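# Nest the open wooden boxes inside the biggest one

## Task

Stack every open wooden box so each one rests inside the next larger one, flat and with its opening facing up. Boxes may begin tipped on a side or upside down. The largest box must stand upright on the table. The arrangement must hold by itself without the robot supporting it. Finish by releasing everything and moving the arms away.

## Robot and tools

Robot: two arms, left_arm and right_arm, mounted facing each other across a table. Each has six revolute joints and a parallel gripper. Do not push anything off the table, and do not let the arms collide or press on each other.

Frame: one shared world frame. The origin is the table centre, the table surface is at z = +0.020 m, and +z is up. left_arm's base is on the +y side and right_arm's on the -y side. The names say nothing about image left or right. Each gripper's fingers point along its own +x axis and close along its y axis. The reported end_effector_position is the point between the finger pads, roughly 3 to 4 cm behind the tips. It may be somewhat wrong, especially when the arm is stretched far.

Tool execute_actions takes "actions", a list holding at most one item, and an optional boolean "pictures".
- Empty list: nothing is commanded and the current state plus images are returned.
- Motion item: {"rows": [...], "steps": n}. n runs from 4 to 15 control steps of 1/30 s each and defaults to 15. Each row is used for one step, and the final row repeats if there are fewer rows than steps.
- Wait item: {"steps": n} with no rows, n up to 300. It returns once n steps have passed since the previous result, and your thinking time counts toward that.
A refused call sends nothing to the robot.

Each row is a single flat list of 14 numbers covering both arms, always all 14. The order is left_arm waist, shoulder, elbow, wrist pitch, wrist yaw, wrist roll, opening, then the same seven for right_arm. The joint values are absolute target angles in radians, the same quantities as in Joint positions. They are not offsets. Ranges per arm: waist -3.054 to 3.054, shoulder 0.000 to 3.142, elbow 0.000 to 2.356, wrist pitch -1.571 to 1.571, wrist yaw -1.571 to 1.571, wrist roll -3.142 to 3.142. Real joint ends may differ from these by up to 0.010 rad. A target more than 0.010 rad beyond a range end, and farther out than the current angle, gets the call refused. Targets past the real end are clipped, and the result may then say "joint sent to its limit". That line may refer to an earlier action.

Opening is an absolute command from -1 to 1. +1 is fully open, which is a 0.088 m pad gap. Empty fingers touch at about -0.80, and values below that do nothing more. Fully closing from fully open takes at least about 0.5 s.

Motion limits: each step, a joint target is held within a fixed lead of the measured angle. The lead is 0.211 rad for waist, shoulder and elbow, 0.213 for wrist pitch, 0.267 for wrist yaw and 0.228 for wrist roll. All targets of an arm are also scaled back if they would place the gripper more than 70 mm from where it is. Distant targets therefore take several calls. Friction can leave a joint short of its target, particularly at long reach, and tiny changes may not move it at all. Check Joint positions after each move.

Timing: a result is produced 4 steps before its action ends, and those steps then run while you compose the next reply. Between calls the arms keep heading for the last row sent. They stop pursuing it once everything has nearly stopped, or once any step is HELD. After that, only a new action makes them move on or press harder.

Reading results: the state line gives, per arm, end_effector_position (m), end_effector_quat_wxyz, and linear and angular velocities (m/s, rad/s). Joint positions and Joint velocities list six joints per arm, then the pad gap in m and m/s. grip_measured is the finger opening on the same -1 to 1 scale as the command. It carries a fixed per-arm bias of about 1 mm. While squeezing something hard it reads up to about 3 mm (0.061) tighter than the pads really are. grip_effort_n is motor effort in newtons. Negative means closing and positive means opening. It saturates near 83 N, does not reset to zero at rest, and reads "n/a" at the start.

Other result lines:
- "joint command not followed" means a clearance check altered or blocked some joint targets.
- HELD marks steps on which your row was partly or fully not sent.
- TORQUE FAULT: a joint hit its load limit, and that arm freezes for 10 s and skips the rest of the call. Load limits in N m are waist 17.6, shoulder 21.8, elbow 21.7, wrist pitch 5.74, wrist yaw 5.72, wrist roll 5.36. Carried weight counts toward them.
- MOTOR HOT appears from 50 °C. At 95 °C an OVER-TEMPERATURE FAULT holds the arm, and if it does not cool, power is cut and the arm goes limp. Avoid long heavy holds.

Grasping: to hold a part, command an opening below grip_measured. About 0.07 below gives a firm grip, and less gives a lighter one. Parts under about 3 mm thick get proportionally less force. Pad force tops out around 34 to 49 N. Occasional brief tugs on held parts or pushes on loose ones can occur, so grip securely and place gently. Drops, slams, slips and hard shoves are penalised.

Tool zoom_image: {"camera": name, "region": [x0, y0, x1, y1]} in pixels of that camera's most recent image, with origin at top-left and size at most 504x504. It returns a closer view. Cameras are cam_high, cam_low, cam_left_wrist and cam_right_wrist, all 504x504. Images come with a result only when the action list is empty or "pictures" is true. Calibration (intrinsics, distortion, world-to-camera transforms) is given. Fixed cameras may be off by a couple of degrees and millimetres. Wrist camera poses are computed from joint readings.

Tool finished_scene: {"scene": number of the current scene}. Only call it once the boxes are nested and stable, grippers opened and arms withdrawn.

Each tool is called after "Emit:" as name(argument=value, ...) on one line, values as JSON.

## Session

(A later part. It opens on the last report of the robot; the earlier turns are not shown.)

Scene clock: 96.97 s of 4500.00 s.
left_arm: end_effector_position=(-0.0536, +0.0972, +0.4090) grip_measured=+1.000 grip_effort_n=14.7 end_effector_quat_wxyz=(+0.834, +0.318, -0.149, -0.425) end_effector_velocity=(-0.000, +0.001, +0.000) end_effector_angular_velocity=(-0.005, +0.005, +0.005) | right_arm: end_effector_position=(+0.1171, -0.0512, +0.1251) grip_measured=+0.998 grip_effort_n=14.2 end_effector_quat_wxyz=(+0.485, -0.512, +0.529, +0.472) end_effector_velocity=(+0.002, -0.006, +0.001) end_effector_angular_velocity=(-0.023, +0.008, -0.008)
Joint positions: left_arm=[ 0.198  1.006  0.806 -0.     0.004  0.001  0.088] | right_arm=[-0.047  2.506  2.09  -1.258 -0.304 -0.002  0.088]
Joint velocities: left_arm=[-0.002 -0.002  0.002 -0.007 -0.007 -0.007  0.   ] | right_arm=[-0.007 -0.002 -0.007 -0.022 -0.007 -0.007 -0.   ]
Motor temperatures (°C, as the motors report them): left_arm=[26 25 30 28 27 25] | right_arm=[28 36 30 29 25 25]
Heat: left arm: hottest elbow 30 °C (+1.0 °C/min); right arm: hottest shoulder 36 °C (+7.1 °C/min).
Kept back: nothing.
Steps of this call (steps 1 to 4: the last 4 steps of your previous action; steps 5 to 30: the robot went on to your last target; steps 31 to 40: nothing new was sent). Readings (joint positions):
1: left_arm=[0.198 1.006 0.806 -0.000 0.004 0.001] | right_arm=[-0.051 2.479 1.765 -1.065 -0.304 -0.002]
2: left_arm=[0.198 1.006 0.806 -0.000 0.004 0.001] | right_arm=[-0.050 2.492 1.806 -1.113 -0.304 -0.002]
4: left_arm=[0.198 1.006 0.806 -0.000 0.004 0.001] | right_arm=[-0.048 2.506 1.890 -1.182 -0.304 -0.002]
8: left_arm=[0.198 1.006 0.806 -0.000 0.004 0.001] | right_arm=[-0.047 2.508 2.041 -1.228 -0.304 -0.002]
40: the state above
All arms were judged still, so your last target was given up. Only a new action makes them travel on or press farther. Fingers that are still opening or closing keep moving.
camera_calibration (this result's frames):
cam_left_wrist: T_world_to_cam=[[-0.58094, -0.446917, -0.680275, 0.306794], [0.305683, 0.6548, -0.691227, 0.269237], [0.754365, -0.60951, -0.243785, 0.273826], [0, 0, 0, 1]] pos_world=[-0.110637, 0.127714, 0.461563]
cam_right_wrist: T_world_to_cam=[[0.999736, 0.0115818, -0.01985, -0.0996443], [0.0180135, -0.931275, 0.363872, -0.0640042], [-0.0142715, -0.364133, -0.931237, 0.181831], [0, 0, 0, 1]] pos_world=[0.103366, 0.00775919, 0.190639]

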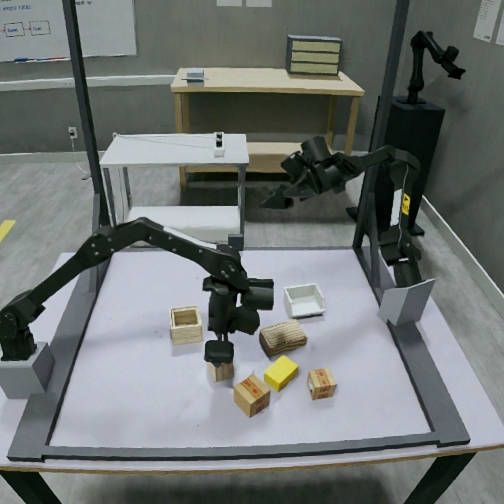

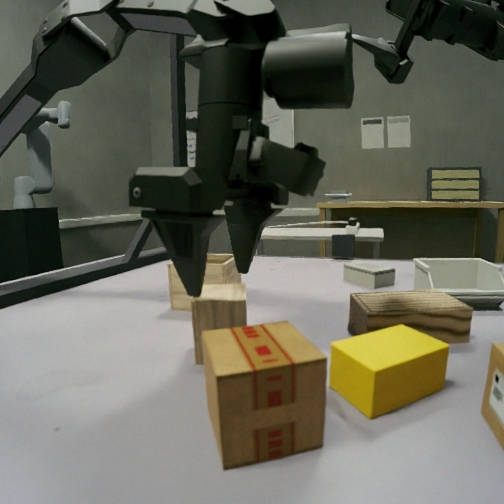

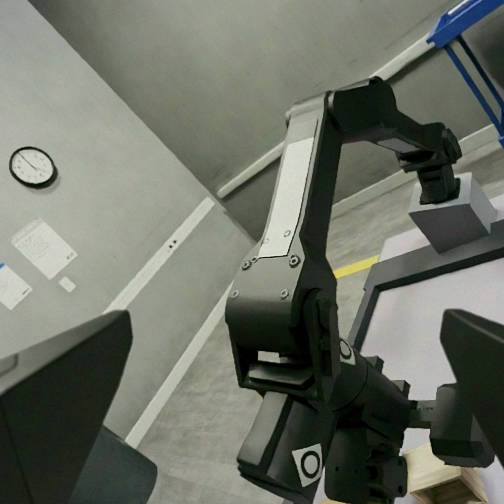

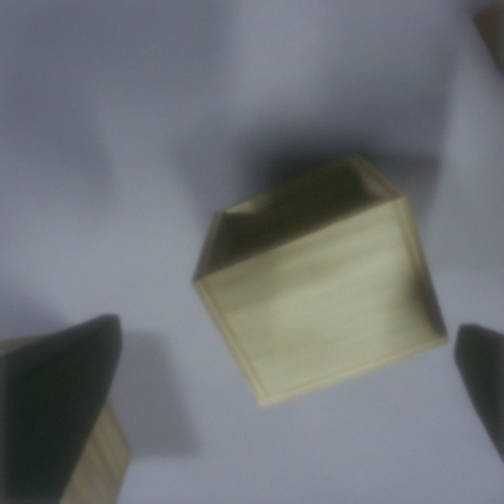

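Emit:
execute_actions(actions=[{"rows":[[0.2,1.0,0.8,0,0,0,1,0.0,2.44,1.98,-1.094,-0.252,-0.372,1]],"steps":15}])

Emit:
execute_actions(actions=[{"steps":20}], pictures=true)

Scene clock: 97.80 s of 4500.00 s.
left_arm: end_effector_position=(-0.0536, +0.0972, +0.4090) grip_measured=+1.000 grip_effort_n=14.7 end_effector_quat_wxyz=(+0.834, +0.318, -0.149, -0.425) end_effector_velocity=(+0.004, +0.003, -0.003) end_effector_angular_velocity=(+0.004, +0.012, +0.022) | right_arm: end_effector_position=(+0.1016, -0.0397, +0.1187) grip_measured=+0.998 grip_effort_n=14.2 end_effector_quat_wxyz=(+0.403, -0.598, +0.379, +0.580) end_effector_velocity=(+0.008, +0.005, +0.010) end_effector_angular_velocity=(+0.046, -0.037, +0.215)
Joint positions: left_arm=[ 0.198  1.006  0.806 -0.     0.004  0.001  0.088] | right_arm=[ 0.002  2.453  1.998 -1.103 -0.26  -0.348  0.088]
Joint velocities: left_arm=[ 0.002 -0.002 -0.002 -0.022 -0.007 -0.007  0.   ] | right_arm=[-0.012 -0.042 -0.042  0.051  0.037 -0.212 -0.   ]
Motor temperatures (°C, as the motors report them): left_arm=[26 25 30 28 27 25] | right_arm=[28 36 30 29 25 25]
Heat: left arm: hottest elbow 30 °C (+1.0 °C/min); right arm: hottest shoulder 36 °C (+8.1 °C/min).
Steps of this call (steps 1 to 14: nothing new was sent; steps 15 to 25: the first 11 steps of this action). Readings (joint positions):
15: left_arm=[0.198 1.006 0.806 -0.000 0.004 0.001] | right_arm=[-0.046 2.502 2.081 -1.242 -0.299 -0.032]
16: left_arm=[0.198 1.006 0.806 -0.000 0.004 0.001] | right_arm=[-0.042 2.492 2.059 -1.199 -0.286 -0.088]
18: left_arm=[0.198 1.006 0.806 -0.000 0.004 0.001] | right_arm=[-0.029 2.477 2.031 -1.153 -0.273 -0.193]
22: left_arm=[0.198 1.006 0.806 -0.000 0.004 0.001] | right_arm=[-0.003 2.459 2.004 -1.114 -0.264 -0.316]
25: the state above

Scene clock: 98.47 s of 4500.00 s.
left_arm: end_effector_position=(-0.0536, +0.0972, +0.4090) grip_measured=+1.000 grip_effort_n=14.7 end_effector_quat_wxyz=(+0.834, +0.318, -0.149, -0.425) end_effector_velocity=(-0.000, +0.002, -0.000) end_effector_angular_velocity=(+0.004, -0.007, +0.005) | right_arm: end_effector_position=(+0.1027, -0.0393, +0.1185) grip_measured=+0.998 grip_effort_n=14.7 end_effector_quat_wxyz=(+0.398, -0.603, +0.371, +0.584) end_effector_velocity=(-0.000, -0.002, +0.001) end_effector_angular_velocity=(-0.006, +0.007, -0.012)
Joint positions: left_arm=[ 0.198  1.006  0.806 -0.     0.004  0.001  0.088] | right_arm=[ 0.     2.451  1.993 -1.096 -0.257 -0.37   0.088]
Joint velocities: left_arm=[-0.002 -0.007 -0.002 -0.007 -0.007  0.007  0.   ] | right_arm=[-0.002 -0.002 -0.002 -0.007 -0.007  0.007 -0.   ]
Motor temperatures (°C, as the motors report them): left_arm=[26 25 30 28 27 25] | right_arm=[28 36 30 29 25 25]
Heat: left arm: hottest elbow 30 °C (+1.0 °C/min); right arm: hottest shoulder 36 °C (+8.0 °C/min).
Kept back: nothing.
Steps of this call (steps 1 to 4: the last 4 steps of your previous action; steps 5 to 20: the robot went on to your last target). Readings (joint positions):
1: left_arm=[0.198 1.006 0.806 -0.000 0.004 0.001] | right_arm=[0.001 2.453 1.997 -1.101 -0.259 -0.353]
2: left_arm=[0.198 1.006 0.806 -0.000 0.004 0.001] | right_arm=[0.001 2.452 1.996 -1.100 -0.258 -0.357]
4: left_arm=[0.198 1.006 0.806 -0.000 0.004 0.001] | right_arm=[0.000 2.451 1.995 -1.098 -0.258 -0.363]
8: left_arm=[0.198 1.006 0.806 -0.000 0.004 0.001] | right_arm=[0.000 2.451 1.993 -1.097 -0.257 -0.368]
20: the state above
camera_calibration (this result's frames):
cam_left_wrist: T_world_to_cam=[[-0.58094, -0.446917, -0.680275, 0.306794], [0.305683, 0.6548, -0.691227, 0.269237], [0.754365, -0.60951, -0.243785, 0.273826], [0, 0, 0, 1]] pos_world=[-0.110637, 0.127714, 0.461563]
cam_right_wrist: T_world_to_cam=[[0.894782, 0.4453, 0.0327559, -0.0640193], [0.418246, -0.86158, 0.287663, -0.0796063], [0.156318, -0.243696, -0.957171, 0.170039], [0, 0, 0, 1]] pos_world=[0.0639981, 0.00135855, 0.187754]

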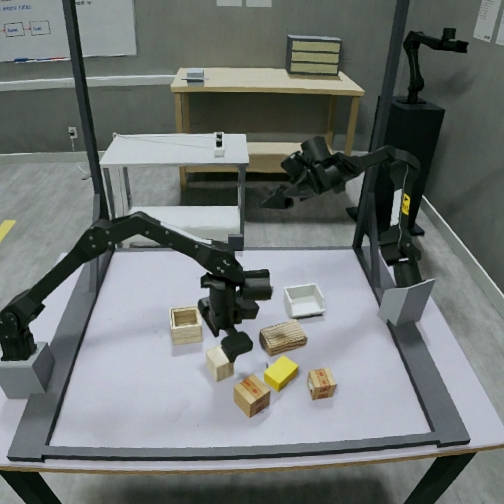

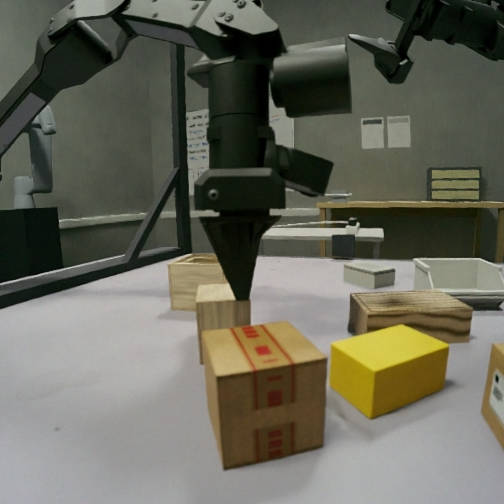

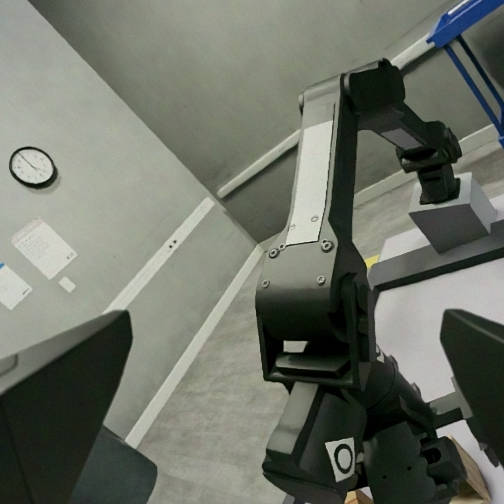

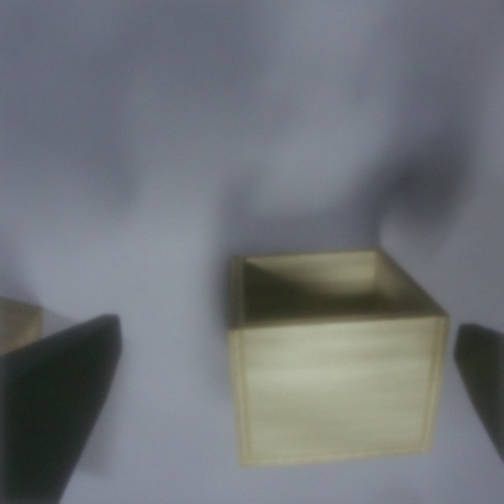

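Emit:
execute_actions(actions=[{"rows":[[0.2,1.0,0.8,0,0,0,1,-0.006,2.515,2.056,-1.25,-0.252,-0.33,1]],"steps":15}])

Emit:
execute_actions(actions=[{"steps":15}], pictures=true)

Scene clock: 102.47 s of 4500.00 s.
left_arm: end_effector_position=(-0.0536, +0.0972, +0.4090) grip_measured=+1.000 grip_effort_n=14.7 end_effector_quat_wxyz=(+0.834, +0.318, -0.149, -0.425) end_effector_velocity=(-0.000, +0.001, -0.002) end_effector_angular_velocity=(+0.001, +0.008, +0.005) | right_arm: end_effector_position=(+0.1082, -0.0580, +0.1184) grip_measured=+0.998 grip_effort_n=14.7 end_effector_quat_wxyz=(+0.388, -0.612, +0.425, +0.543) end_effector_velocity=(-0.000, +0.001, +0.001) end_effector_angular_velocity=(-0.015, +0.022, -0.007)
Joint positions: left_arm=[ 0.198  1.006  0.806 -0.     0.004  0.001  0.088] | right_arm=[-0.008  2.488  2.049 -1.24  -0.253 -0.335  0.088]
Joint velocities: left_arm=[-0.007 -0.002 -0.002 -0.007 -0.007 -0.007  0.   ] | right_arm=[-0.007  0.022  0.042 -0.037 -0.022 -0.007 -0.   ]
Motor temperatures (°C, as the motors report them): left_arm=[26 25 30 28 27 25] | right_arm=[29 38 30 28 25 25]
Heat: left arm: hottest elbow 30 °C (+1.0 °C/min); right arm: hottest shoulder 38 °C (+9.0 °C/min).
Steps of this call (steps 1 to 15: the robot went on to your last target; steps 16 to 90: nothing new was sent; then 0.63 s passed at rest; steps 91 to 101: the first 11 steps of this action). Readings (joint positions):
91: left_arm=[0.198 1.006 0.806 -0.000 0.004 0.001] | right_arm=[0.000 2.455 1.998 -1.110 -0.257 -0.366]
92: left_arm=[0.198 1.006 0.806 -0.000 0.004 0.001] | right_arm=[0.000 2.461 2.011 -1.149 -0.257 -0.358]
94: left_arm=[0.198 1.006 0.806 -0.000 0.004 0.001] | right_arm=[-0.001 2.471 2.026 -1.195 -0.254 -0.347]
98: left_arm=[0.198 1.006 0.806 -0.000 0.004 0.001] | right_arm=[-0.007 2.484 2.045 -1.230 -0.253 -0.337]
101: the state above

Scene clock: 102.97 s of 4500.00 s.
left_arm: end_effector_position=(-0.0536, +0.0972, +0.4090) grip_measured=+1.000 grip_effort_n=14.7 end_effector_quat_wxyz=(+0.834, +0.318, -0.149, -0.425) end_effector_velocity=(+0.001, +0.001, -0.001) end_effector_angular_velocity=(-0.002, +0.007, +0.009) | right_arm: end_effector_position=(+0.1084, -0.0586, +0.1184) grip_measured=+0.998 grip_effort_n=14.7 end_effector_quat_wxyz=(+0.388, -0.612, +0.427, +0.541) end_effector_velocity=(+0.002, +0.001, +0.001) end_effector_angular_velocity=(+0.007, -0.005, +0.022)
Joint positions: left_arm=[ 0.198  1.006  0.806 -0.     0.004  0.001  0.088] | right_arm=[-0.008  2.49   2.053 -1.246 -0.253 -0.333  0.088]
Joint velocities: left_arm=[-0.002 -0.002 -0.002 -0.007 -0.007 -0.007  0.   ] | right_arm=[-0.002 -0.002 -0.002  0.007  0.007 -0.022 -0.   ]
Motor temperatures (°C, as the motors report them): left_arm=[26 25 30 28 27 25] | right_arm=[29 38 30 28 25 25]
Heat: left arm: hottest elbow 30 °C (+1.0 °C/min); right arm: hottest shoulder 38 °C (+9.1 °C/min).
Kept back: nothing.
Steps of this call (steps 1 to 4: the last 4 steps of your previous action; steps 5 to 15: the robot went on to your last target). Readings (joint positions):
1: left_arm=[0.198 1.006 0.806 -0.000 0.004 0.001] | right_arm=[-0.008 2.488 2.051 -1.241 -0.253 -0.334]
2: left_arm=[0.198 1.006 0.806 -0.000 0.004 0.001] | right_arm=[-0.008 2.489 2.051 -1.243 -0.253 -0.333]
4: left_arm=[0.198 1.006 0.806 -0.000 0.004 0.001] | right_arm=[-0.008 2.489 2.052 -1.244 -0.253 -0.333]
8: left_arm=[0.198 1.006 0.806 -0.000 0.004 0.001] | right_arm=[-0.008 2.490 2.053 -1.246 -0.253 -0.333]
15: the state above
All arms were judged still, so your last target was given up. Only a new action makes them travel on or press farther. Fingers that are still opening or closing keep moving.
camera_calibration (this result's frames):
cam_left_wrist: T_world_to_cam=[[-0.58094, -0.446917, -0.680275, 0.306794], [0.305683, 0.6548, -0.691227, 0.269237], [0.754365, -0.60951, -0.243785, 0.273826], [0, 0, 0, 1]] pos_world=[-0.110637, 0.127714, 0.461563]
cam_right_wrist: T_world_to_cam=[[0.928634, 0.37095, -0.00591552, -0.0639342], [0.343291, -0.853129, 0.39284, -0.102424], [0.140677, -0.366835, -0.919588, 0.15446], [0, 0, 0, 1]] pos_world=[0.0728039, -0.0070034, 0.181898]

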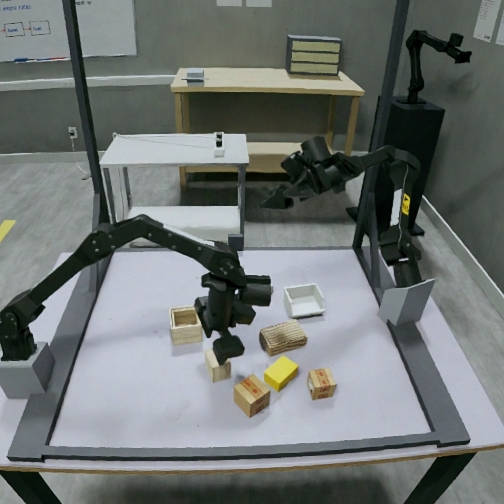

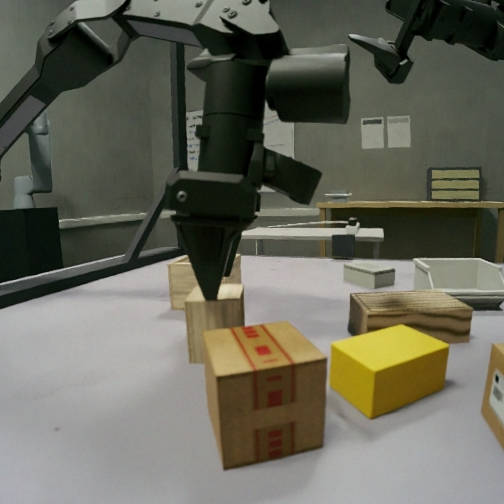

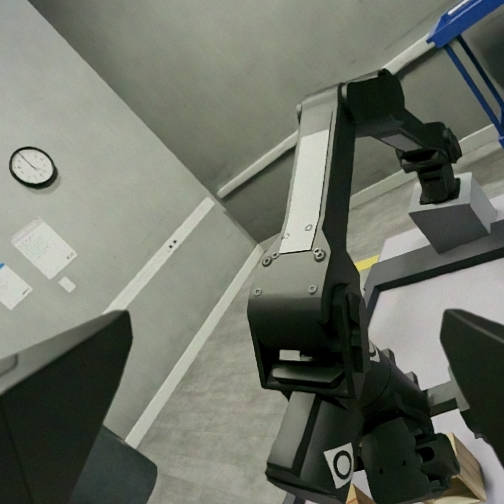

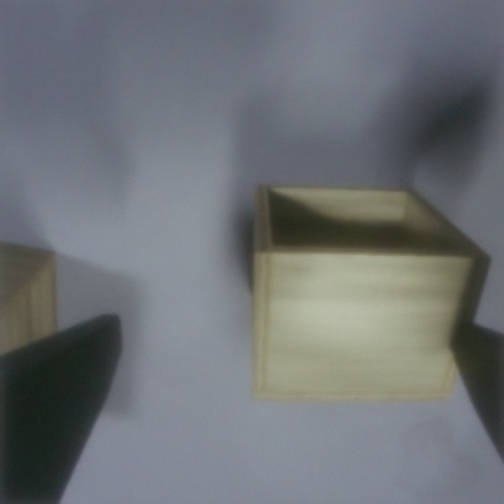

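Emit:
execute_actions(actions=[{"rows":[[0.2,1.0,0.8,0,0,0,1,-0.035,2.515,2.056,-1.25,-0.252,-0.33,1]],"steps":8}])

Emit:
execute_actions(actions=[{"rows":[[0.2,1.0,0.8,0,0,0,1,-0.03,2.56,2.02,-1.17,-0.252,-0.33,1]],"steps":15}])

Emit:
execute_actions(actions=[{"steps":12}], pictures=true)

Scene clock: 103.33 s of 4500.00 s.
left_arm: end_effector_position=(-0.0536, +0.0972, +0.4090) grip_measured=+1.000 grip_effort_n=14.7 end_effector_quat_wxyz=(+0.834, +0.318, -0.149, -0.425) end_effector_velocity=(+0.005, +0.003, -0.003) end_effector_angular_velocity=(+0.002, +0.009, +0.033) | right_arm: end_effector_position=(+0.1133, -0.0585, +0.1190) grip_measured=+0.998 grip_effort_n=14.7 end_effector_quat_wxyz=(+0.391, -0.610, +0.431, +0.538) end_effector_velocity=(+0.069, -0.001, +0.008) end_effector_angular_velocity=(-0.006, -0.022, -0.158)
Joint positions: left_arm=[ 0.198  1.006  0.806 -0.     0.004  0.001  0.088] | right_arm=[-0.019  2.492  2.054 -1.248 -0.253 -0.332  0.088]
Joint velocities: left_arm=[-0.002  0.002 -0.002 -0.022 -0.022 -0.007  0.   ] | right_arm=[-0.144  0.027 -0.002 -0.022  0.022  0.007 -0.   ]
Motor temperatures (°C, as the motors report them): left_arm=[26 25 30 28 27 25] | right_arm=[29 38 30 28 25 25]
Heat: left arm: hottest elbow 30 °C (+1.0 °C/min); right arm: hottest shoulder 38 °C (+9.0 °C/min).
Steps of this call (steps 1 to 7: nothing new was sent; steps 8 to 11: the first 4 steps of this action). Readings (joint positions):
8: left_arm=[0.198 1.006 0.806 -0.000 0.004 0.001] | right_arm=[-0.009 2.490 2.054 -1.246 -0.253 -0.333]
9: left_arm=[0.198 1.006 0.806 -0.000 0.004 0.001] | right_arm=[-0.011 2.490 2.054 -1.247 -0.253 -0.333]
11: the state above

Scene clock: 103.83 s of 4500.00 s.
left_arm: end_effector_position=(-0.0536, +0.0972, +0.4090) grip_measured=+1.000 grip_effort_n=14.7 end_effector_quat_wxyz=(+0.834, +0.318, -0.149, -0.425) end_effector_velocity=(-0.000, +0.001, +0.000) end_effector_angular_velocity=(-0.014, +0.016, +0.006) | right_arm: end_effector_position=(+0.1310, -0.0512, +0.0992) grip_measured=+0.998 grip_effort_n=14.2 end_effector_quat_wxyz=(+0.403, -0.604, +0.431, +0.536) end_effector_velocity=(-0.015, -0.065, -0.126) end_effector_angular_velocity=(-0.352, +0.006, +0.013)
Joint positions: left_arm=[ 0.198  1.006  0.806 -0.     0.004  0.001  0.088] | right_arm=[-0.041  2.535  2.038 -1.176 -0.246 -0.329  0.088]
Joint velocities: left_arm=[-0.002 -0.002  0.002 -0.007 -0.007 -0.022  0.   ] | right_arm=[ 0.11   0.198 -0.129 -0.007 -0.007 -0.007 -0.   ]
Motor temperatures (°C, as the motors report them): left_arm=[26 25 30 28 27 25] | right_arm=[29 38 30 28 25 25]
Heat: left arm: hottest elbow 30 °C (+1.0 °C/min); right arm: hottest shoulder 38 °C (+9.1 °C/min).
Steps of this call (steps 1 to 4: the last 4 steps of your previous action; steps 5 to 15: the first 11 steps of this action). Readings (joint positions):
5: left_arm=[0.198 1.006 0.806 -0.000 0.004 0.001] | right_arm=[-0.036 2.500 2.053 -1.245 -0.253 -0.332]
6: left_arm=[0.198 1.006 0.806 -0.000 0.004 0.001] | right_arm=[-0.037 2.504 2.052 -1.234 -0.246 -0.329]
8: left_arm=[0.198 1.006 0.806 -0.000 0.004 0.001] | right_arm=[-0.041 2.507 2.052 -1.204 -0.241 -0.329]
12: left_arm=[0.198 1.006 0.806 -0.000 0.004 0.001] | right_arm=[-0.050 2.517 2.049 -1.177 -0.240 -0.329]
15: the state above

Scene clock: 104.23 s of 4500.00 s.
left_arm: end_effector_position=(-0.0536, +0.0972, +0.4090) grip_measured=+1.000 grip_effort_n=14.7 end_effector_quat_wxyz=(+0.834, +0.318, -0.149, -0.425) end_effector_velocity=(+0.002, +0.001, +0.001) end_effector_angular_velocity=(-0.024, +0.008, +0.014) | right_arm: end_effector_position=(+0.1288, -0.0553, +0.0895) grip_measured=+0.998 grip_effort_n=14.7 end_effector_quat_wxyz=(+0.395, -0.609, +0.435, +0.533) end_effector_velocity=(-0.004, -0.004, -0.002) end_effector_angular_velocity=(-0.016, +0.039, +0.010)
Joint positions: left_arm=[ 0.198  1.006  0.806 -0.     0.004  0.001  0.088] | right_arm=[-0.03   2.55   2.028 -1.172 -0.247 -0.329  0.088]
Joint velocities: left_arm=[-0.002  0.002 -0.002  0.007 -0.022 -0.022  0.   ] | right_arm=[-0.002  0.002 -0.007 -0.007 -0.037 -0.022 -0.   ]
Motor temperatures (°C, as the motors report them): left_arm=[26 25 30 28 27 25] | right_arm=[29 38 30 28 25 25]
Heat: left arm: hottest elbow 30 °C (+1.0 °C/min); right arm: hottest shoulder 38 °C (+9.0 °C/min).
Kept back: nothing.
Steps of this call (steps 1 to 4: the last 4 steps of your previous action; steps 5 to 12: the robot went on to your last target). Readings (joint positions):
1: left_arm=[0.198 1.006 0.806 -0.000 0.004 0.001] | right_arm=[-0.037 2.542 2.033 -1.176 -0.246 -0.329]
2: left_arm=[0.198 1.006 0.806 -0.000 0.004 0.001] | right_arm=[-0.034 2.546 2.030 -1.176 -0.246 -0.329]
4: left_arm=[0.198 1.006 0.806 -0.000 0.004 0.001] | right_arm=[-0.031 2.550 2.028 -1.175 -0.247 -0.329]
8: left_arm=[0.198 1.006 0.806 -0.000 0.004 0.001] | right_arm=[-0.030 2.550 2.028 -1.172 -0.247 -0.329]
12: the state above
camera_calibration (this result's frames):
cam_left_wrist: T_world_to_cam=[[-0.58094, -0.446917, -0.680275, 0.306794], [0.305683, 0.6548, -0.691227, 0.269237], [0.754365, -0.60951, -0.243785, 0.273826], [0, 0, 0, 1]] pos_world=[-0.110637, 0.127714, 0.461563]
cam_right_wrist: T_world_to_cam=[[0.938392, 0.34557, -0.00132668, -0.0873044], [0.317475, -0.860571, 0.398279, -0.0928165], [0.136492, -0.374163, -0.917263, 0.126092], [0, 0, 0, 1]] pos_world=[0.0941822, -0.00252646, 0.152511]

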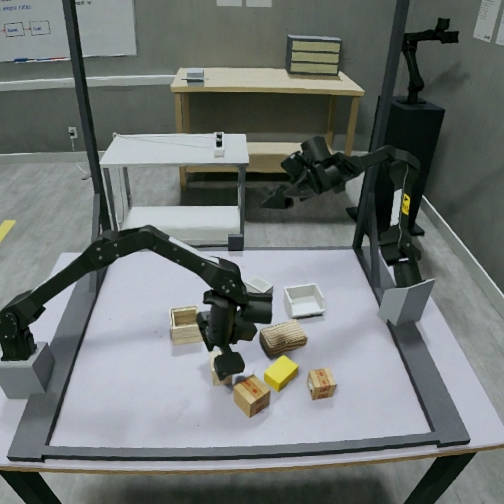

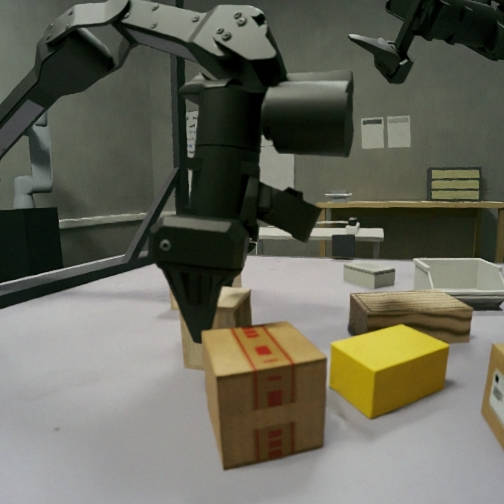

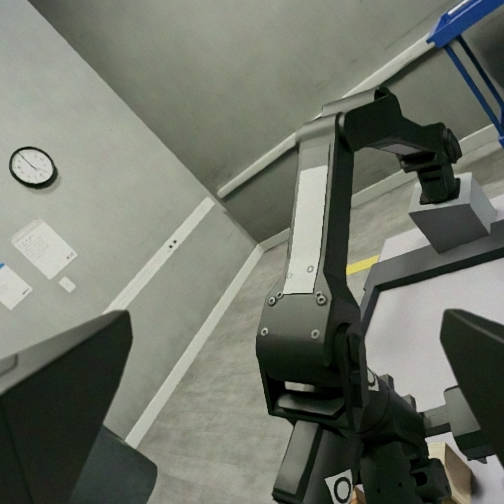

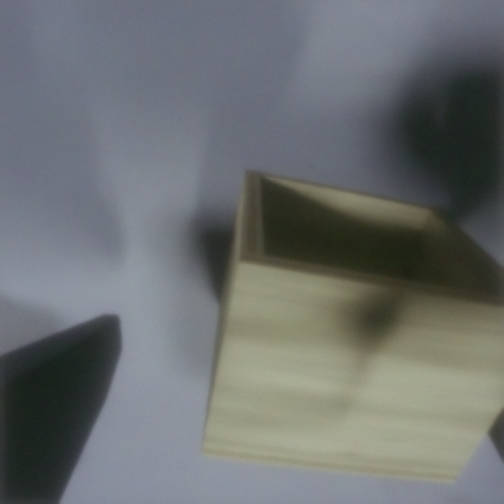

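Emit:
execute_actions(actions=[{"rows":[[0.2,1.0,0.8,0,0,0,1,-0.03,2.48,2.056,-1.25,-0.252,-0.33,1]],"steps":15}])

Emit:
execute_actions(actions=[{"rows":[[0.2,1.0,0.8,0,0,0,1,-0.07,2.48,2.056,-1.25,-0.252,-0.2,1]],"steps":15}])

Emit:
execute_actions(actions=[{"steps":10}], pictures=true)

Scene clock: 104.83 s of 4500.00 s.
left_arm: end_effector_position=(-0.0536, +0.0972, +0.4090) grip_measured=+1.000 grip_effort_n=14.7 end_effector_quat_wxyz=(+0.834, +0.318, -0.149, -0.425) end_effector_velocity=(+0.001, +0.001, -0.001) end_effector_angular_velocity=(-0.002, +0.007, +0.009) | right_arm: end_effector_position=(+0.1184, -0.0573, +0.1227) grip_measured=+0.998 grip_effort_n=14.7 end_effector_quat_wxyz=(+0.398, -0.607, +0.430, +0.537) end_effector_velocity=(-0.003, -0.003, +0.016) end_effector_angular_velocity=(+0.003, +0.009, +0.015)
Joint positions: left_arm=[ 0.198  1.006  0.806 -0.     0.004  0.001  0.088] | right_arm=[-0.03   2.485  2.051 -1.244 -0.248 -0.329  0.088]
Joint velocities: left_arm=[-0.002 -0.002 -0.002 -0.007 -0.007 -0.007  0.   ] | right_arm=[-0.007 -0.032  0.007 -0.037 -0.007 -0.022 -0.   ]
Motor temperatures (°C, as the motors report them): left_arm=[26 25 30 28 27 25] | right_arm=[29 38 30 28 25 25]
Heat: left arm: hottest elbow 30 °C (+1.0 °C/min); right arm: hottest shoulder 38 °C (+9.1 °C/min).
Steps of this call (steps 1 to 7: the robot went on to your last target; steps 8 to 18: the first 11 steps of this action). Readings (joint positions):
8: left_arm=[0.198 1.006 0.806 -0.000 0.004 0.001] | right_arm=[-0.030 2.546 2.028 -1.175 -0.247 -0.329]
9: left_arm=[0.198 1.006 0.806 -0.000 0.004 0.001] | right_arm=[-0.030 2.541 2.030 -1.195 -0.247 -0.329]
11: left_arm=[0.198 1.006 0.806 -0.000 0.004 0.001] | right_arm=[-0.030 2.526 2.030 -1.224 -0.247 -0.329]
15: left_arm=[0.198 1.006 0.806 -0.000 0.004 0.001] | right_arm=[-0.030 2.495 2.045 -1.239 -0.247 -0.329]
18: the state above

Scene clock: 105.33 s of 4500.00 s.
left_arm: end_effector_position=(-0.0536, +0.0972, +0.4090) grip_measured=+1.000 grip_effort_n=14.7 end_effector_quat_wxyz=(+0.834, +0.318, -0.149, -0.425) end_effector_velocity=(+0.001, +0.002, +0.002) end_effector_angular_velocity=(-0.013, -0.001, +0.017) | right_arm: end_effector_position=(+0.1368, -0.0565, +0.1288) grip_measured=+0.998 grip_effort_n=14.2 end_effector_quat_wxyz=(+0.447, -0.569, +0.472, +0.503) end_effector_velocity=(-0.004, -0.002, -0.001) end_effector_angular_velocity=(-0.009, -0.012, -0.041)
Joint positions: left_arm=[ 0.198  1.006  0.806 -0.     0.004  0.001  0.088] | right_arm=[-0.074  2.485  2.051 -1.248 -0.249 -0.208  0.088]
Joint velocities: left_arm=[-0.002 -0.002  0.002 -0.007 -0.022 -0.007  0.   ] | right_arm=[ 0.012 -0.002 -0.002 -0.007  0.007  0.051 -0.   ]
Motor temperatures (°C, as the motors report them): left_arm=[26 25 30 28 27 25] | right_arm=[29 38 30 28 25 25]
Heat: left arm: hottest elbow 30 °C (+1.0 °C/min); right arm: hottest shoulder 38 °C (+9.0 °C/min).
Steps of this call (steps 1 to 4: the last 4 steps of your previous action; steps 5 to 15: the first 11 steps of this action). Readings (joint positions):
5: left_arm=[0.198 1.006 0.806 -0.000 0.004 0.001] | right_arm=[-0.031 2.485 2.051 -1.248 -0.248 -0.311]
6: left_arm=[0.198 1.006 0.806 -0.000 0.004 0.001] | right_arm=[-0.034 2.485 2.051 -1.248 -0.249 -0.283]
8: left_arm=[0.198 1.006 0.806 -0.000 0.004 0.001] | right_arm=[-0.047 2.485 2.051 -1.248 -0.249 -0.246]
12: left_arm=[0.198 1.006 0.806 -0.000 0.004 0.001] | right_arm=[-0.071 2.485 2.051 -1.248 -0.249 -0.216]
15: the state above

Scene clock: 105.67 s of 4500.00 s.
left_arm: end_effector_position=(-0.0536, +0.0972, +0.4090) grip_measured=+1.000 grip_effort_n=14.7 end_effector_quat_wxyz=(+0.834, +0.318, -0.149, -0.425) end_effector_velocity=(+0.004, +0.004, -0.005) end_effector_angular_velocity=(+0.005, +0.011, +0.029) | right_arm: end_effector_position=(+0.1366, -0.0566, +0.1288) grip_measured=+0.998 grip_effort_n=14.2 end_effector_quat_wxyz=(+0.449, -0.568, +0.474, +0.502) end_effector_velocity=(+0.004, +0.001, +0.001) end_effector_angular_velocity=(+0.008, -0.007, +0.003)
Joint positions: left_arm=[ 0.198  1.006  0.806 -0.     0.004  0.001  0.088] | right_arm=[-0.073  2.485  2.051 -1.248 -0.249 -0.202  0.088]
Joint velocities: left_arm=[-0.007 -0.002 -0.007 -0.022 -0.022 -0.007  0.   ] | right_arm=[-0.007 -0.002 -0.002  0.007  0.007 -0.007 -0.   ]
Motor temperatures (°C, as the motors report them): left_arm=[26 25 30 28 27 25] | right_arm=[29 38 30 28 25 25]
Heat: left arm: hottest elbow 30 °C (+1.0 °C/min); right arm: hottest shoulder 38 °C (+9.1 °C/min).
Kept back: nothing.
Steps of this call (steps 1 to 4: the last 4 steps of your previous action; steps 5 to 10: the robot went on to your last target). Readings (joint positions):
1: left_arm=[0.198 1.006 0.806 -0.000 0.004 0.001] | right_arm=[-0.074 2.485 2.051 -1.248 -0.249 -0.206]
2: left_arm=[0.198 1.006 0.806 -0.000 0.004 0.001] | right_arm=[-0.073 2.485 2.051 -1.248 -0.249 -0.205]
4: left_arm=[0.198 1.006 0.806 -0.000 0.004 0.001] | right_arm=[-0.073 2.485 2.051 -1.248 -0.249 -0.204]
8: left_arm=[0.198 1.006 0.806 -0.000 0.004 0.001] | right_arm=[-0.073 2.485 2.051 -1.248 -0.249 -0.203]
10: the state above
camera_calibration (this result's frames):
cam_left_wrist: T_world_to_cam=[[-0.58094, -0.446917, -0.680275, 0.306794], [0.305683, 0.6548, -0.691227, 0.269237], [0.754365, -0.60951, -0.243785, 0.273826], [0, 0, 0, 1]] pos_world=[-0.110637, 0.127714, 0.461563]
cam_right_wrist: T_world_to_cam=[[0.982081, 0.187737, 0.0165004, -0.111335], [0.168092, -0.912167, 0.373761, -0.0914403], [0.0852198, -0.36429, -0.927378, 0.169474], [0, 0, 0, 1]] pos_world=[0.110268, -0.000769541, 0.19318]

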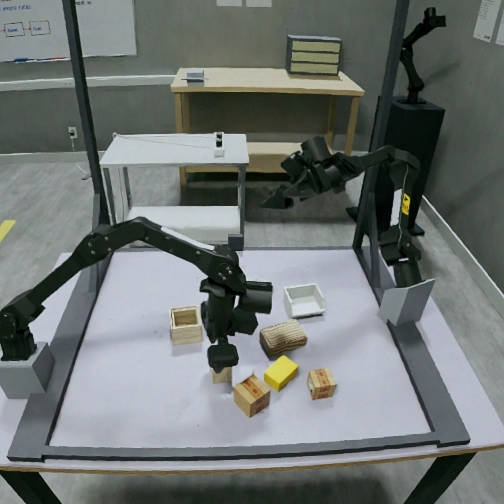

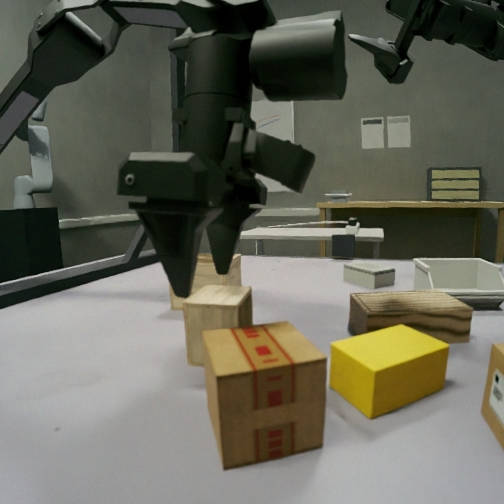

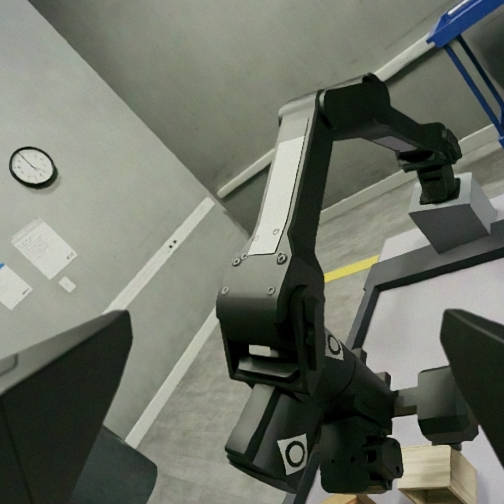

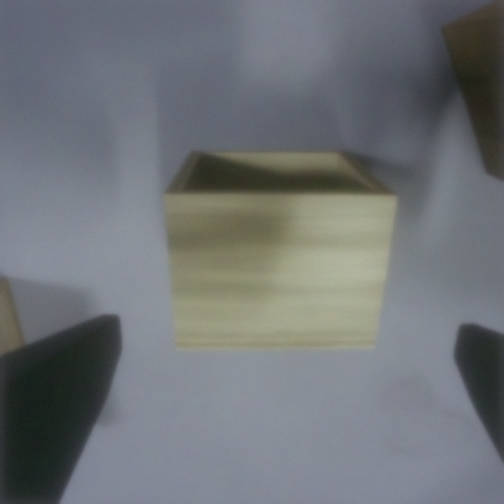

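Emit:
execute_actions(actions=[{"rows":[[0.2,1.0,0.8,0,0,0,1,-0.064,2.505,2.04,-1.22,-0.25,-0.195,1],[0.2,1.0,0.8,0,0,0,1,-0.064,2.505,2.04,-1.22,-0.25,-0.195,1],[0.2,1.0,0.8,0,0,0,1,-0.064,2.505,2.04,-1.22,-0.25,-0.195,1],[0.2,1.0,0.8,0,0,0,1,-0.064,2.505,2.04,-1.22,-0.25,-0.195,1],[0.2,1.0,0.8,0,0,0,1,-0.055,2.525,2.025,-1.19,-0.25,-0.185,1],[0.2,1.0,0.8,0,0,0,1,-0.055,2.525,2.025,-1.19,-0.25,-0.185,1],[0.2,1.0,0.8,0,0,0,1,-0.055,2.525,2.025,-1.19,-0.25,-0.185,1],[0.2,1.0,0.8,0,0,0,1,-0.055,2.525,2.025,-1.19,-0.25,-0.185,1],[0.2,1.0,0.8,0,0,0,1,-0.046,2.55,2.013,-1.158,-0.25,-0.177,1]],"steps":15}])

Emit:
execute_actions(actions=[{"steps":12}], pictures=true)

Scene clock: 106.63 s of 4500.00 s.
left_arm: end_effector_position=(-0.0536, +0.0972, +0.4090) grip_measured=+1.000 grip_effort_n=14.7 end_effector_quat_wxyz=(+0.834, +0.318, -0.149, -0.425) end_effector_velocity=(+0.002, +0.002, +0.000) end_effector_angular_velocity=(-0.027, +0.024, +0.020) | right_arm: end_effector_position=(+0.1345, -0.0488, +0.1108) grip_measured=+0.998 grip_effort_n=14.7 end_effector_quat_wxyz=(+0.454, -0.565, +0.466, +0.508) end_effector_velocity=(-0.003, -0.011, -0.121) end_effector_angular_velocity=(-0.131, +0.004, -0.009)
Joint positions: left_arm=[ 0.198  1.006  0.806 -0.     0.004  0.001  0.088] | right_arm=[-0.057  2.513  2.037 -1.178 -0.249 -0.185  0.088]
Joint velocities: left_arm=[-0.002 -0.002 -0.002 -0.007 -0.022 -0.037  0.   ] | right_arm=[ 0.081  0.208 -0.09   0.183 -0.007  0.051 -0.   ]
Motor temperatures (°C, as the motors report them): left_arm=[26 25 30 28 27 25] | right_arm=[29 38 30 28 25 25]
Heat: left arm: hottest elbow 30 °C (+1.0 °C/min); right arm: hottest shoulder 38 °C (+9.1 °C/min).
Steps of this call (steps 1 to 15: the robot went on to your last target; steps 16 to 18: nothing new was sent; steps 19 to 29: the first 11 steps of this action). Readings (joint positions):
19: left_arm=[0.198 1.006 0.806 -0.000 0.004 0.001] | right_arm=[-0.073 2.485 2.051 -1.248 -0.249 -0.201]
20: left_arm=[0.198 1.006 0.806 -0.000 0.004 0.001] | right_arm=[-0.073 2.485 2.051 -1.243 -0.249 -0.200]
22: left_arm=[0.198 1.006 0.806 -0.000 0.004 0.001] | right_arm=[-0.071 2.485 2.051 -1.231 -0.249 -0.199]
26: left_arm=[0.198 1.006 0.806 -0.000 0.004 0.001] | right_arm=[-0.064 2.495 2.047 -1.204 -0.249 -0.192]
29: the state above

Scene clock: 107.03 s of 4500.00 s.
left_arm: end_effector_position=(-0.0536, +0.0972, +0.4090) grip_measured=+1.000 grip_effort_n=14.7 end_effector_quat_wxyz=(+0.834, +0.318, -0.149, -0.425) end_effector_velocity=(-0.002, -0.001, +0.003) end_effector_angular_velocity=(-0.023, +0.010, -0.004) | right_arm: end_effector_position=(+0.1350, -0.0518, +0.0965) grip_measured=+0.998 grip_effort_n=13.7 end_effector_quat_wxyz=(+0.449, -0.569, +0.472, +0.502) end_effector_velocity=(-0.003, -0.004, +0.002) end_effector_angular_velocity=(-0.015, +0.023, -0.002)
Joint positions: left_arm=[ 0.198  1.006  0.806 -0.     0.004  0.001  0.088] | right_arm=[-0.049  2.536  2.023 -1.161 -0.249 -0.179  0.088]
Joint velocities: left_arm=[-0.002 -0.002  0.002  0.007 -0.007 -0.022  0.   ] | right_arm=[-0.002 -0.002  0.002 -0.022 -0.022 -0.007 -0.   ]
Motor temperatures (°C, as the motors report them): left_arm=[26 25 30 28 27 25] | right_arm=[29 39 30 28 25 25]
Heat: left arm: hottest elbow 30 °C (+1.0 °C/min); right arm: hottest shoulder 39 °C (+10.1 °C/min).
Kept back: nothing.
Steps of this call (steps 1 to 4: the last 4 steps of your previous action; steps 5 to 12: the robot went on to your last target). Readings (joint positions):
1: left_arm=[0.198 1.006 0.806 -0.000 0.004 0.001] | right_arm=[-0.055 2.519 2.034 -1.174 -0.249 -0.184]
2: left_arm=[0.198 1.006 0.806 -0.000 0.004 0.001] | right_arm=[-0.052 2.525 2.030 -1.172 -0.249 -0.182]
4: left_arm=[0.198 1.006 0.806 -0.000 0.004 0.001] | right_arm=[-0.050 2.533 2.025 -1.167 -0.249 -0.181]
8: left_arm=[0.198 1.006 0.806 -0.000 0.004 0.001] | right_arm=[-0.049 2.536 2.023 -1.162 -0.249 -0.180]
12: the state above
camera_calibration (this result's frames):
cam_left_wrist: T_world_to_cam=[[-0.58094, -0.446917, -0.680275, 0.306794], [0.305683, 0.6548, -0.691227, 0.269237], [0.754365, -0.60951, -0.243785, 0.273826], [0, 0, 0, 1]] pos_world=[-0.110637, 0.127714, 0.461563]
cam_right_wrist: T_world_to_cam=[[0.981465, 0.190672, 0.0192618, -0.11022], [0.169938, -0.912364, 0.372442, -0.0748269], [0.0885879, -0.362266, -0.927855, 0.141104], [0, 0, 0, 1]] pos_world=[0.108393, 0.00386369, 0.160916]

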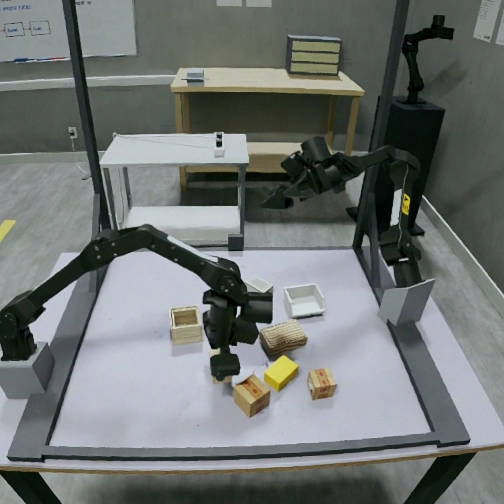

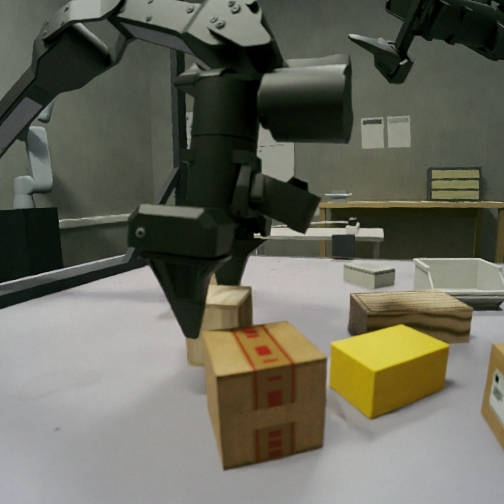

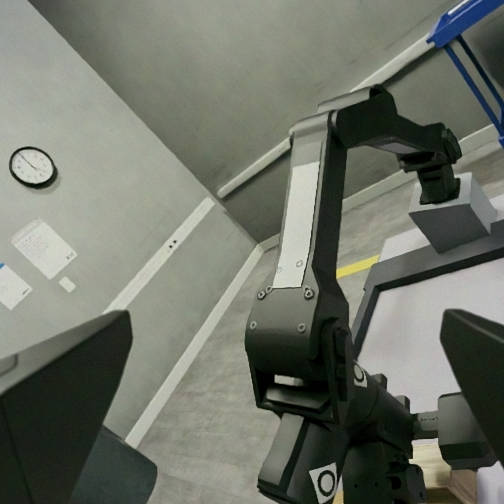

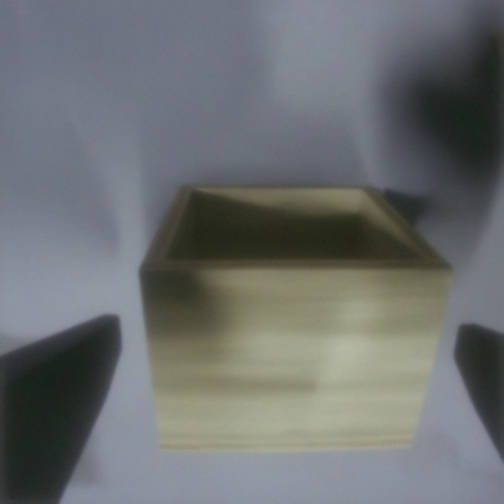

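Centred nicely. Continue down.

Emit:
execute_actions(actions=[{"rows":[[0.2,1.0,0.8,0,0,0,1,-0.038,2.575,2.0,-1.125,-0.25,-0.168,1],[0.2,1.0,0.8,0,0,0,1,-0.038,2.575,2.0,-1.125,-0.25,-0.168,1],[0.2,1.0,0.8,0,0,0,1,-0.038,2.575,2.0,-1.125,-0.25,-0.168,1],[0.2,1.0,0.8,0,0,0,1,-0.038,2.575,2.0,-1.125,-0.25,-0.168,1],[0.2,1.0,0.8,0,0,0,1,-0.038,2.575,2.0,-1.125,-0.25,-0.168,1],[0.2,1.0,0.8,0,0,0,1,-0.026,2.6,1.985,-1.09,-0.25,-0.158,1]],"steps":15}])

Emit:
execute_actions(actions=[{"steps":12}], pictures=true)

Scene clock: 107.57 s of 4500.00 s.
left_arm: end_effector_position=(-0.0536, +0.0972, +0.4090) grip_measured=+1.000 grip_effort_n=14.7 end_effector_quat_wxyz=(+0.834, +0.318, -0.149, -0.425) end_effector_velocity=(-0.001, -0.000, +0.001) end_effector_angular_velocity=(+0.002, -0.007, -0.009) | right_arm: end_effector_position=(+0.1350, -0.0524, +0.0700) grip_measured=+0.998 grip_effort_n=14.2 end_effector_quat_wxyz=(+0.447, -0.571, +0.475, +0.499) end_effector_velocity=(-0.005, -0.025, -0.067) end_effector_angular_velocity=(-0.120, +0.005, +0.008)
Joint positions: left_arm=[ 0.198  1.006  0.806 -0.     0.004  0.001  0.088] | right_arm=[-0.032  2.579  2.    -1.101 -0.249 -0.163  0.088]
Joint velocities: left_arm=[ 0.002 -0.002 -0.002  0.007  0.007  0.007  0.   ] | right_arm=[ 0.051  0.105 -0.071  0.066 -0.007  0.007  0.   ]
Motor temperatures (°C, as the motors report them): left_arm=[26 25 30 28 27 25] | right_arm=[29 39 30 28 25 25]
Heat: left arm: hottest elbow 30 °C (+1.0 °C/min); right arm: hottest shoulder 39 °C (+9.1 °C/min).
Steps of this call (steps 1 to 5: the robot went on to your last target; steps 6 to 16: the first 11 steps of this action). Readings (joint positions):
6: left_arm=[0.198 1.006 0.806 -0.000 0.004 0.001] | right_arm=[-0.049 2.538 2.022 -1.157 -0.249 -0.178]
7: left_arm=[0.198 1.006 0.806 -0.000 0.004 0.001] | right_arm=[-0.048 2.540 2.021 -1.148 -0.249 -0.176]
9: left_arm=[0.198 1.006 0.806 -0.000 0.004 0.001] | right_arm=[-0.046 2.546 2.019 -1.137 -0.249 -0.174]
13: left_arm=[0.198 1.006 0.806 -0.000 0.004 0.001] | right_arm=[-0.039 2.565 2.008 -1.110 -0.249 -0.166]
16: the state above

Scene clock: 107.97 s of 4500.00 s.
left_arm: end_effector_position=(-0.0536, +0.0972, +0.4090) grip_measured=+1.000 grip_effort_n=14.7 end_effector_quat_wxyz=(+0.834, +0.318, -0.149, -0.425) end_effector_velocity=(+0.001, +0.003, +0.001) end_effector_angular_velocity=(-0.013, -0.001, +0.017) | right_arm: end_effector_position=(+0.1348, -0.0528, +0.0661) grip_measured=+0.998 grip_effort_n=14.7 end_effector_quat_wxyz=(+0.446, -0.572, +0.475, +0.498) end_effector_velocity=(-0.001, -0.007, -0.002) end_effector_angular_velocity=(-0.031, +0.006, -0.015)
Joint positions: left_arm=[ 0.198  1.006  0.806 -0.     0.004  0.001  0.088] | right_arm=[-0.029  2.585  1.996 -1.093 -0.249 -0.161  0.088]
Joint velocities: left_arm=[-0.002 -0.007 -0.002 -0.007 -0.022 -0.007  0.   ] | right_arm=[ 0.002  0.002 -0.007 -0.022 -0.007  0.007  0.   ]
Motor temperatures (°C, as the motors report them): left_arm=[26 25 30 28 27 25] | right_arm=[29 39 30 28 25 25]
Heat: left arm: hottest elbow 30 °C (+1.0 °C/min); right arm: hottest shoulder 39 °C (+9.1 °C/min).
Kept back: nothing.
Steps of this call (steps 1 to 4: the last 4 steps of your previous action; steps 5 to 12: the robot went on to your last target). Readings (joint positions):
1: left_arm=[0.198 1.006 0.806 -0.000 0.004 0.001] | right_arm=[-0.030 2.582 1.998 -1.099 -0.249 -0.162]
2: left_arm=[0.198 1.006 0.806 -0.000 0.004 0.001] | right_arm=[-0.029 2.584 1.996 -1.098 -0.249 -0.162]
4: left_arm=[0.198 1.006 0.806 -0.000 0.004 0.001] | right_arm=[-0.029 2.585 1.996 -1.095 -0.249 -0.161]
8: left_arm=[0.198 1.006 0.806 -0.000 0.004 0.001] | right_arm=[-0.029 2.585 1.996 -1.093 -0.249 -0.161]
12: the state above
camera_calibration (this result's frames):
cam_left_wrist: T_world_to_cam=[[-0.58094, -0.446917, -0.680275, 0.306794], [0.305683, 0.6548, -0.691227, 0.269237], [0.754365, -0.60951, -0.243785, 0.273826], [0, 0, 0, 1]] pos_world=[-0.110637, 0.127714, 0.461563]
cam_right_wrist: T_world_to_cam=[[0.981762, 0.189186, 0.0187774, -0.109266], [0.167561, -0.907721, 0.384663, -0.0646292], [0.0898175, -0.374501, -0.922866, 0.111457], [0, 0, 0, 1]] pos_world=[0.108092, 0.00374719, 0.129772]

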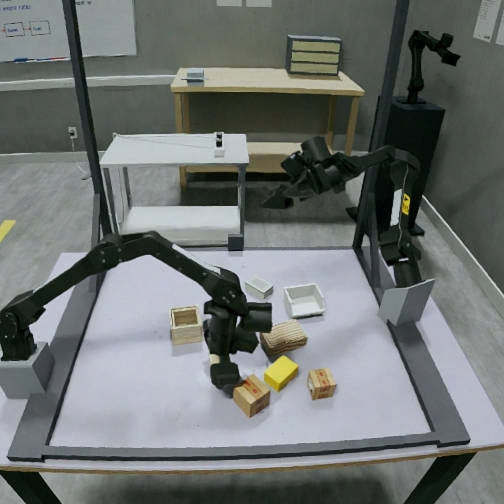

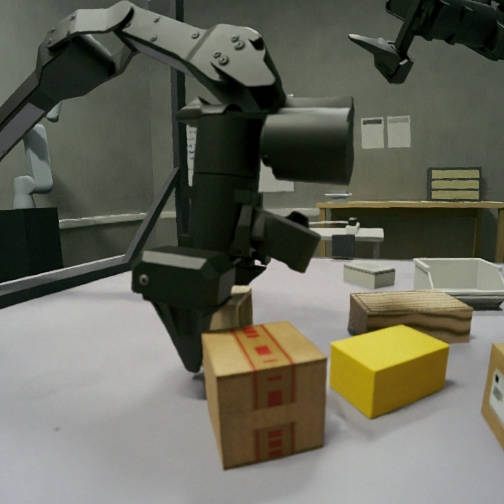

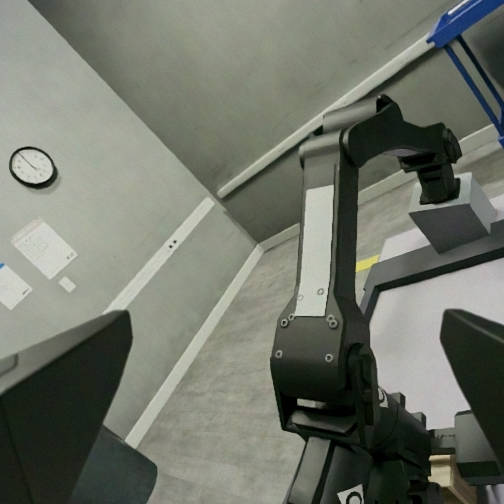

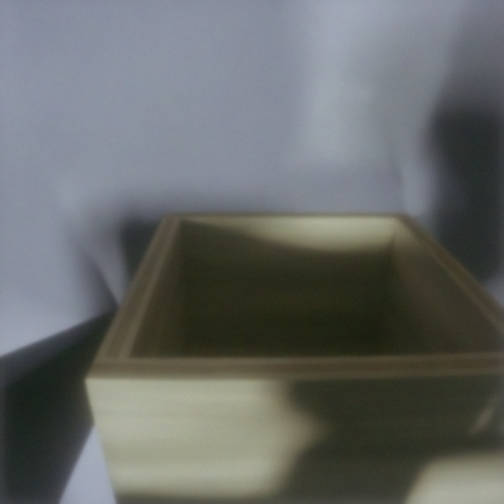

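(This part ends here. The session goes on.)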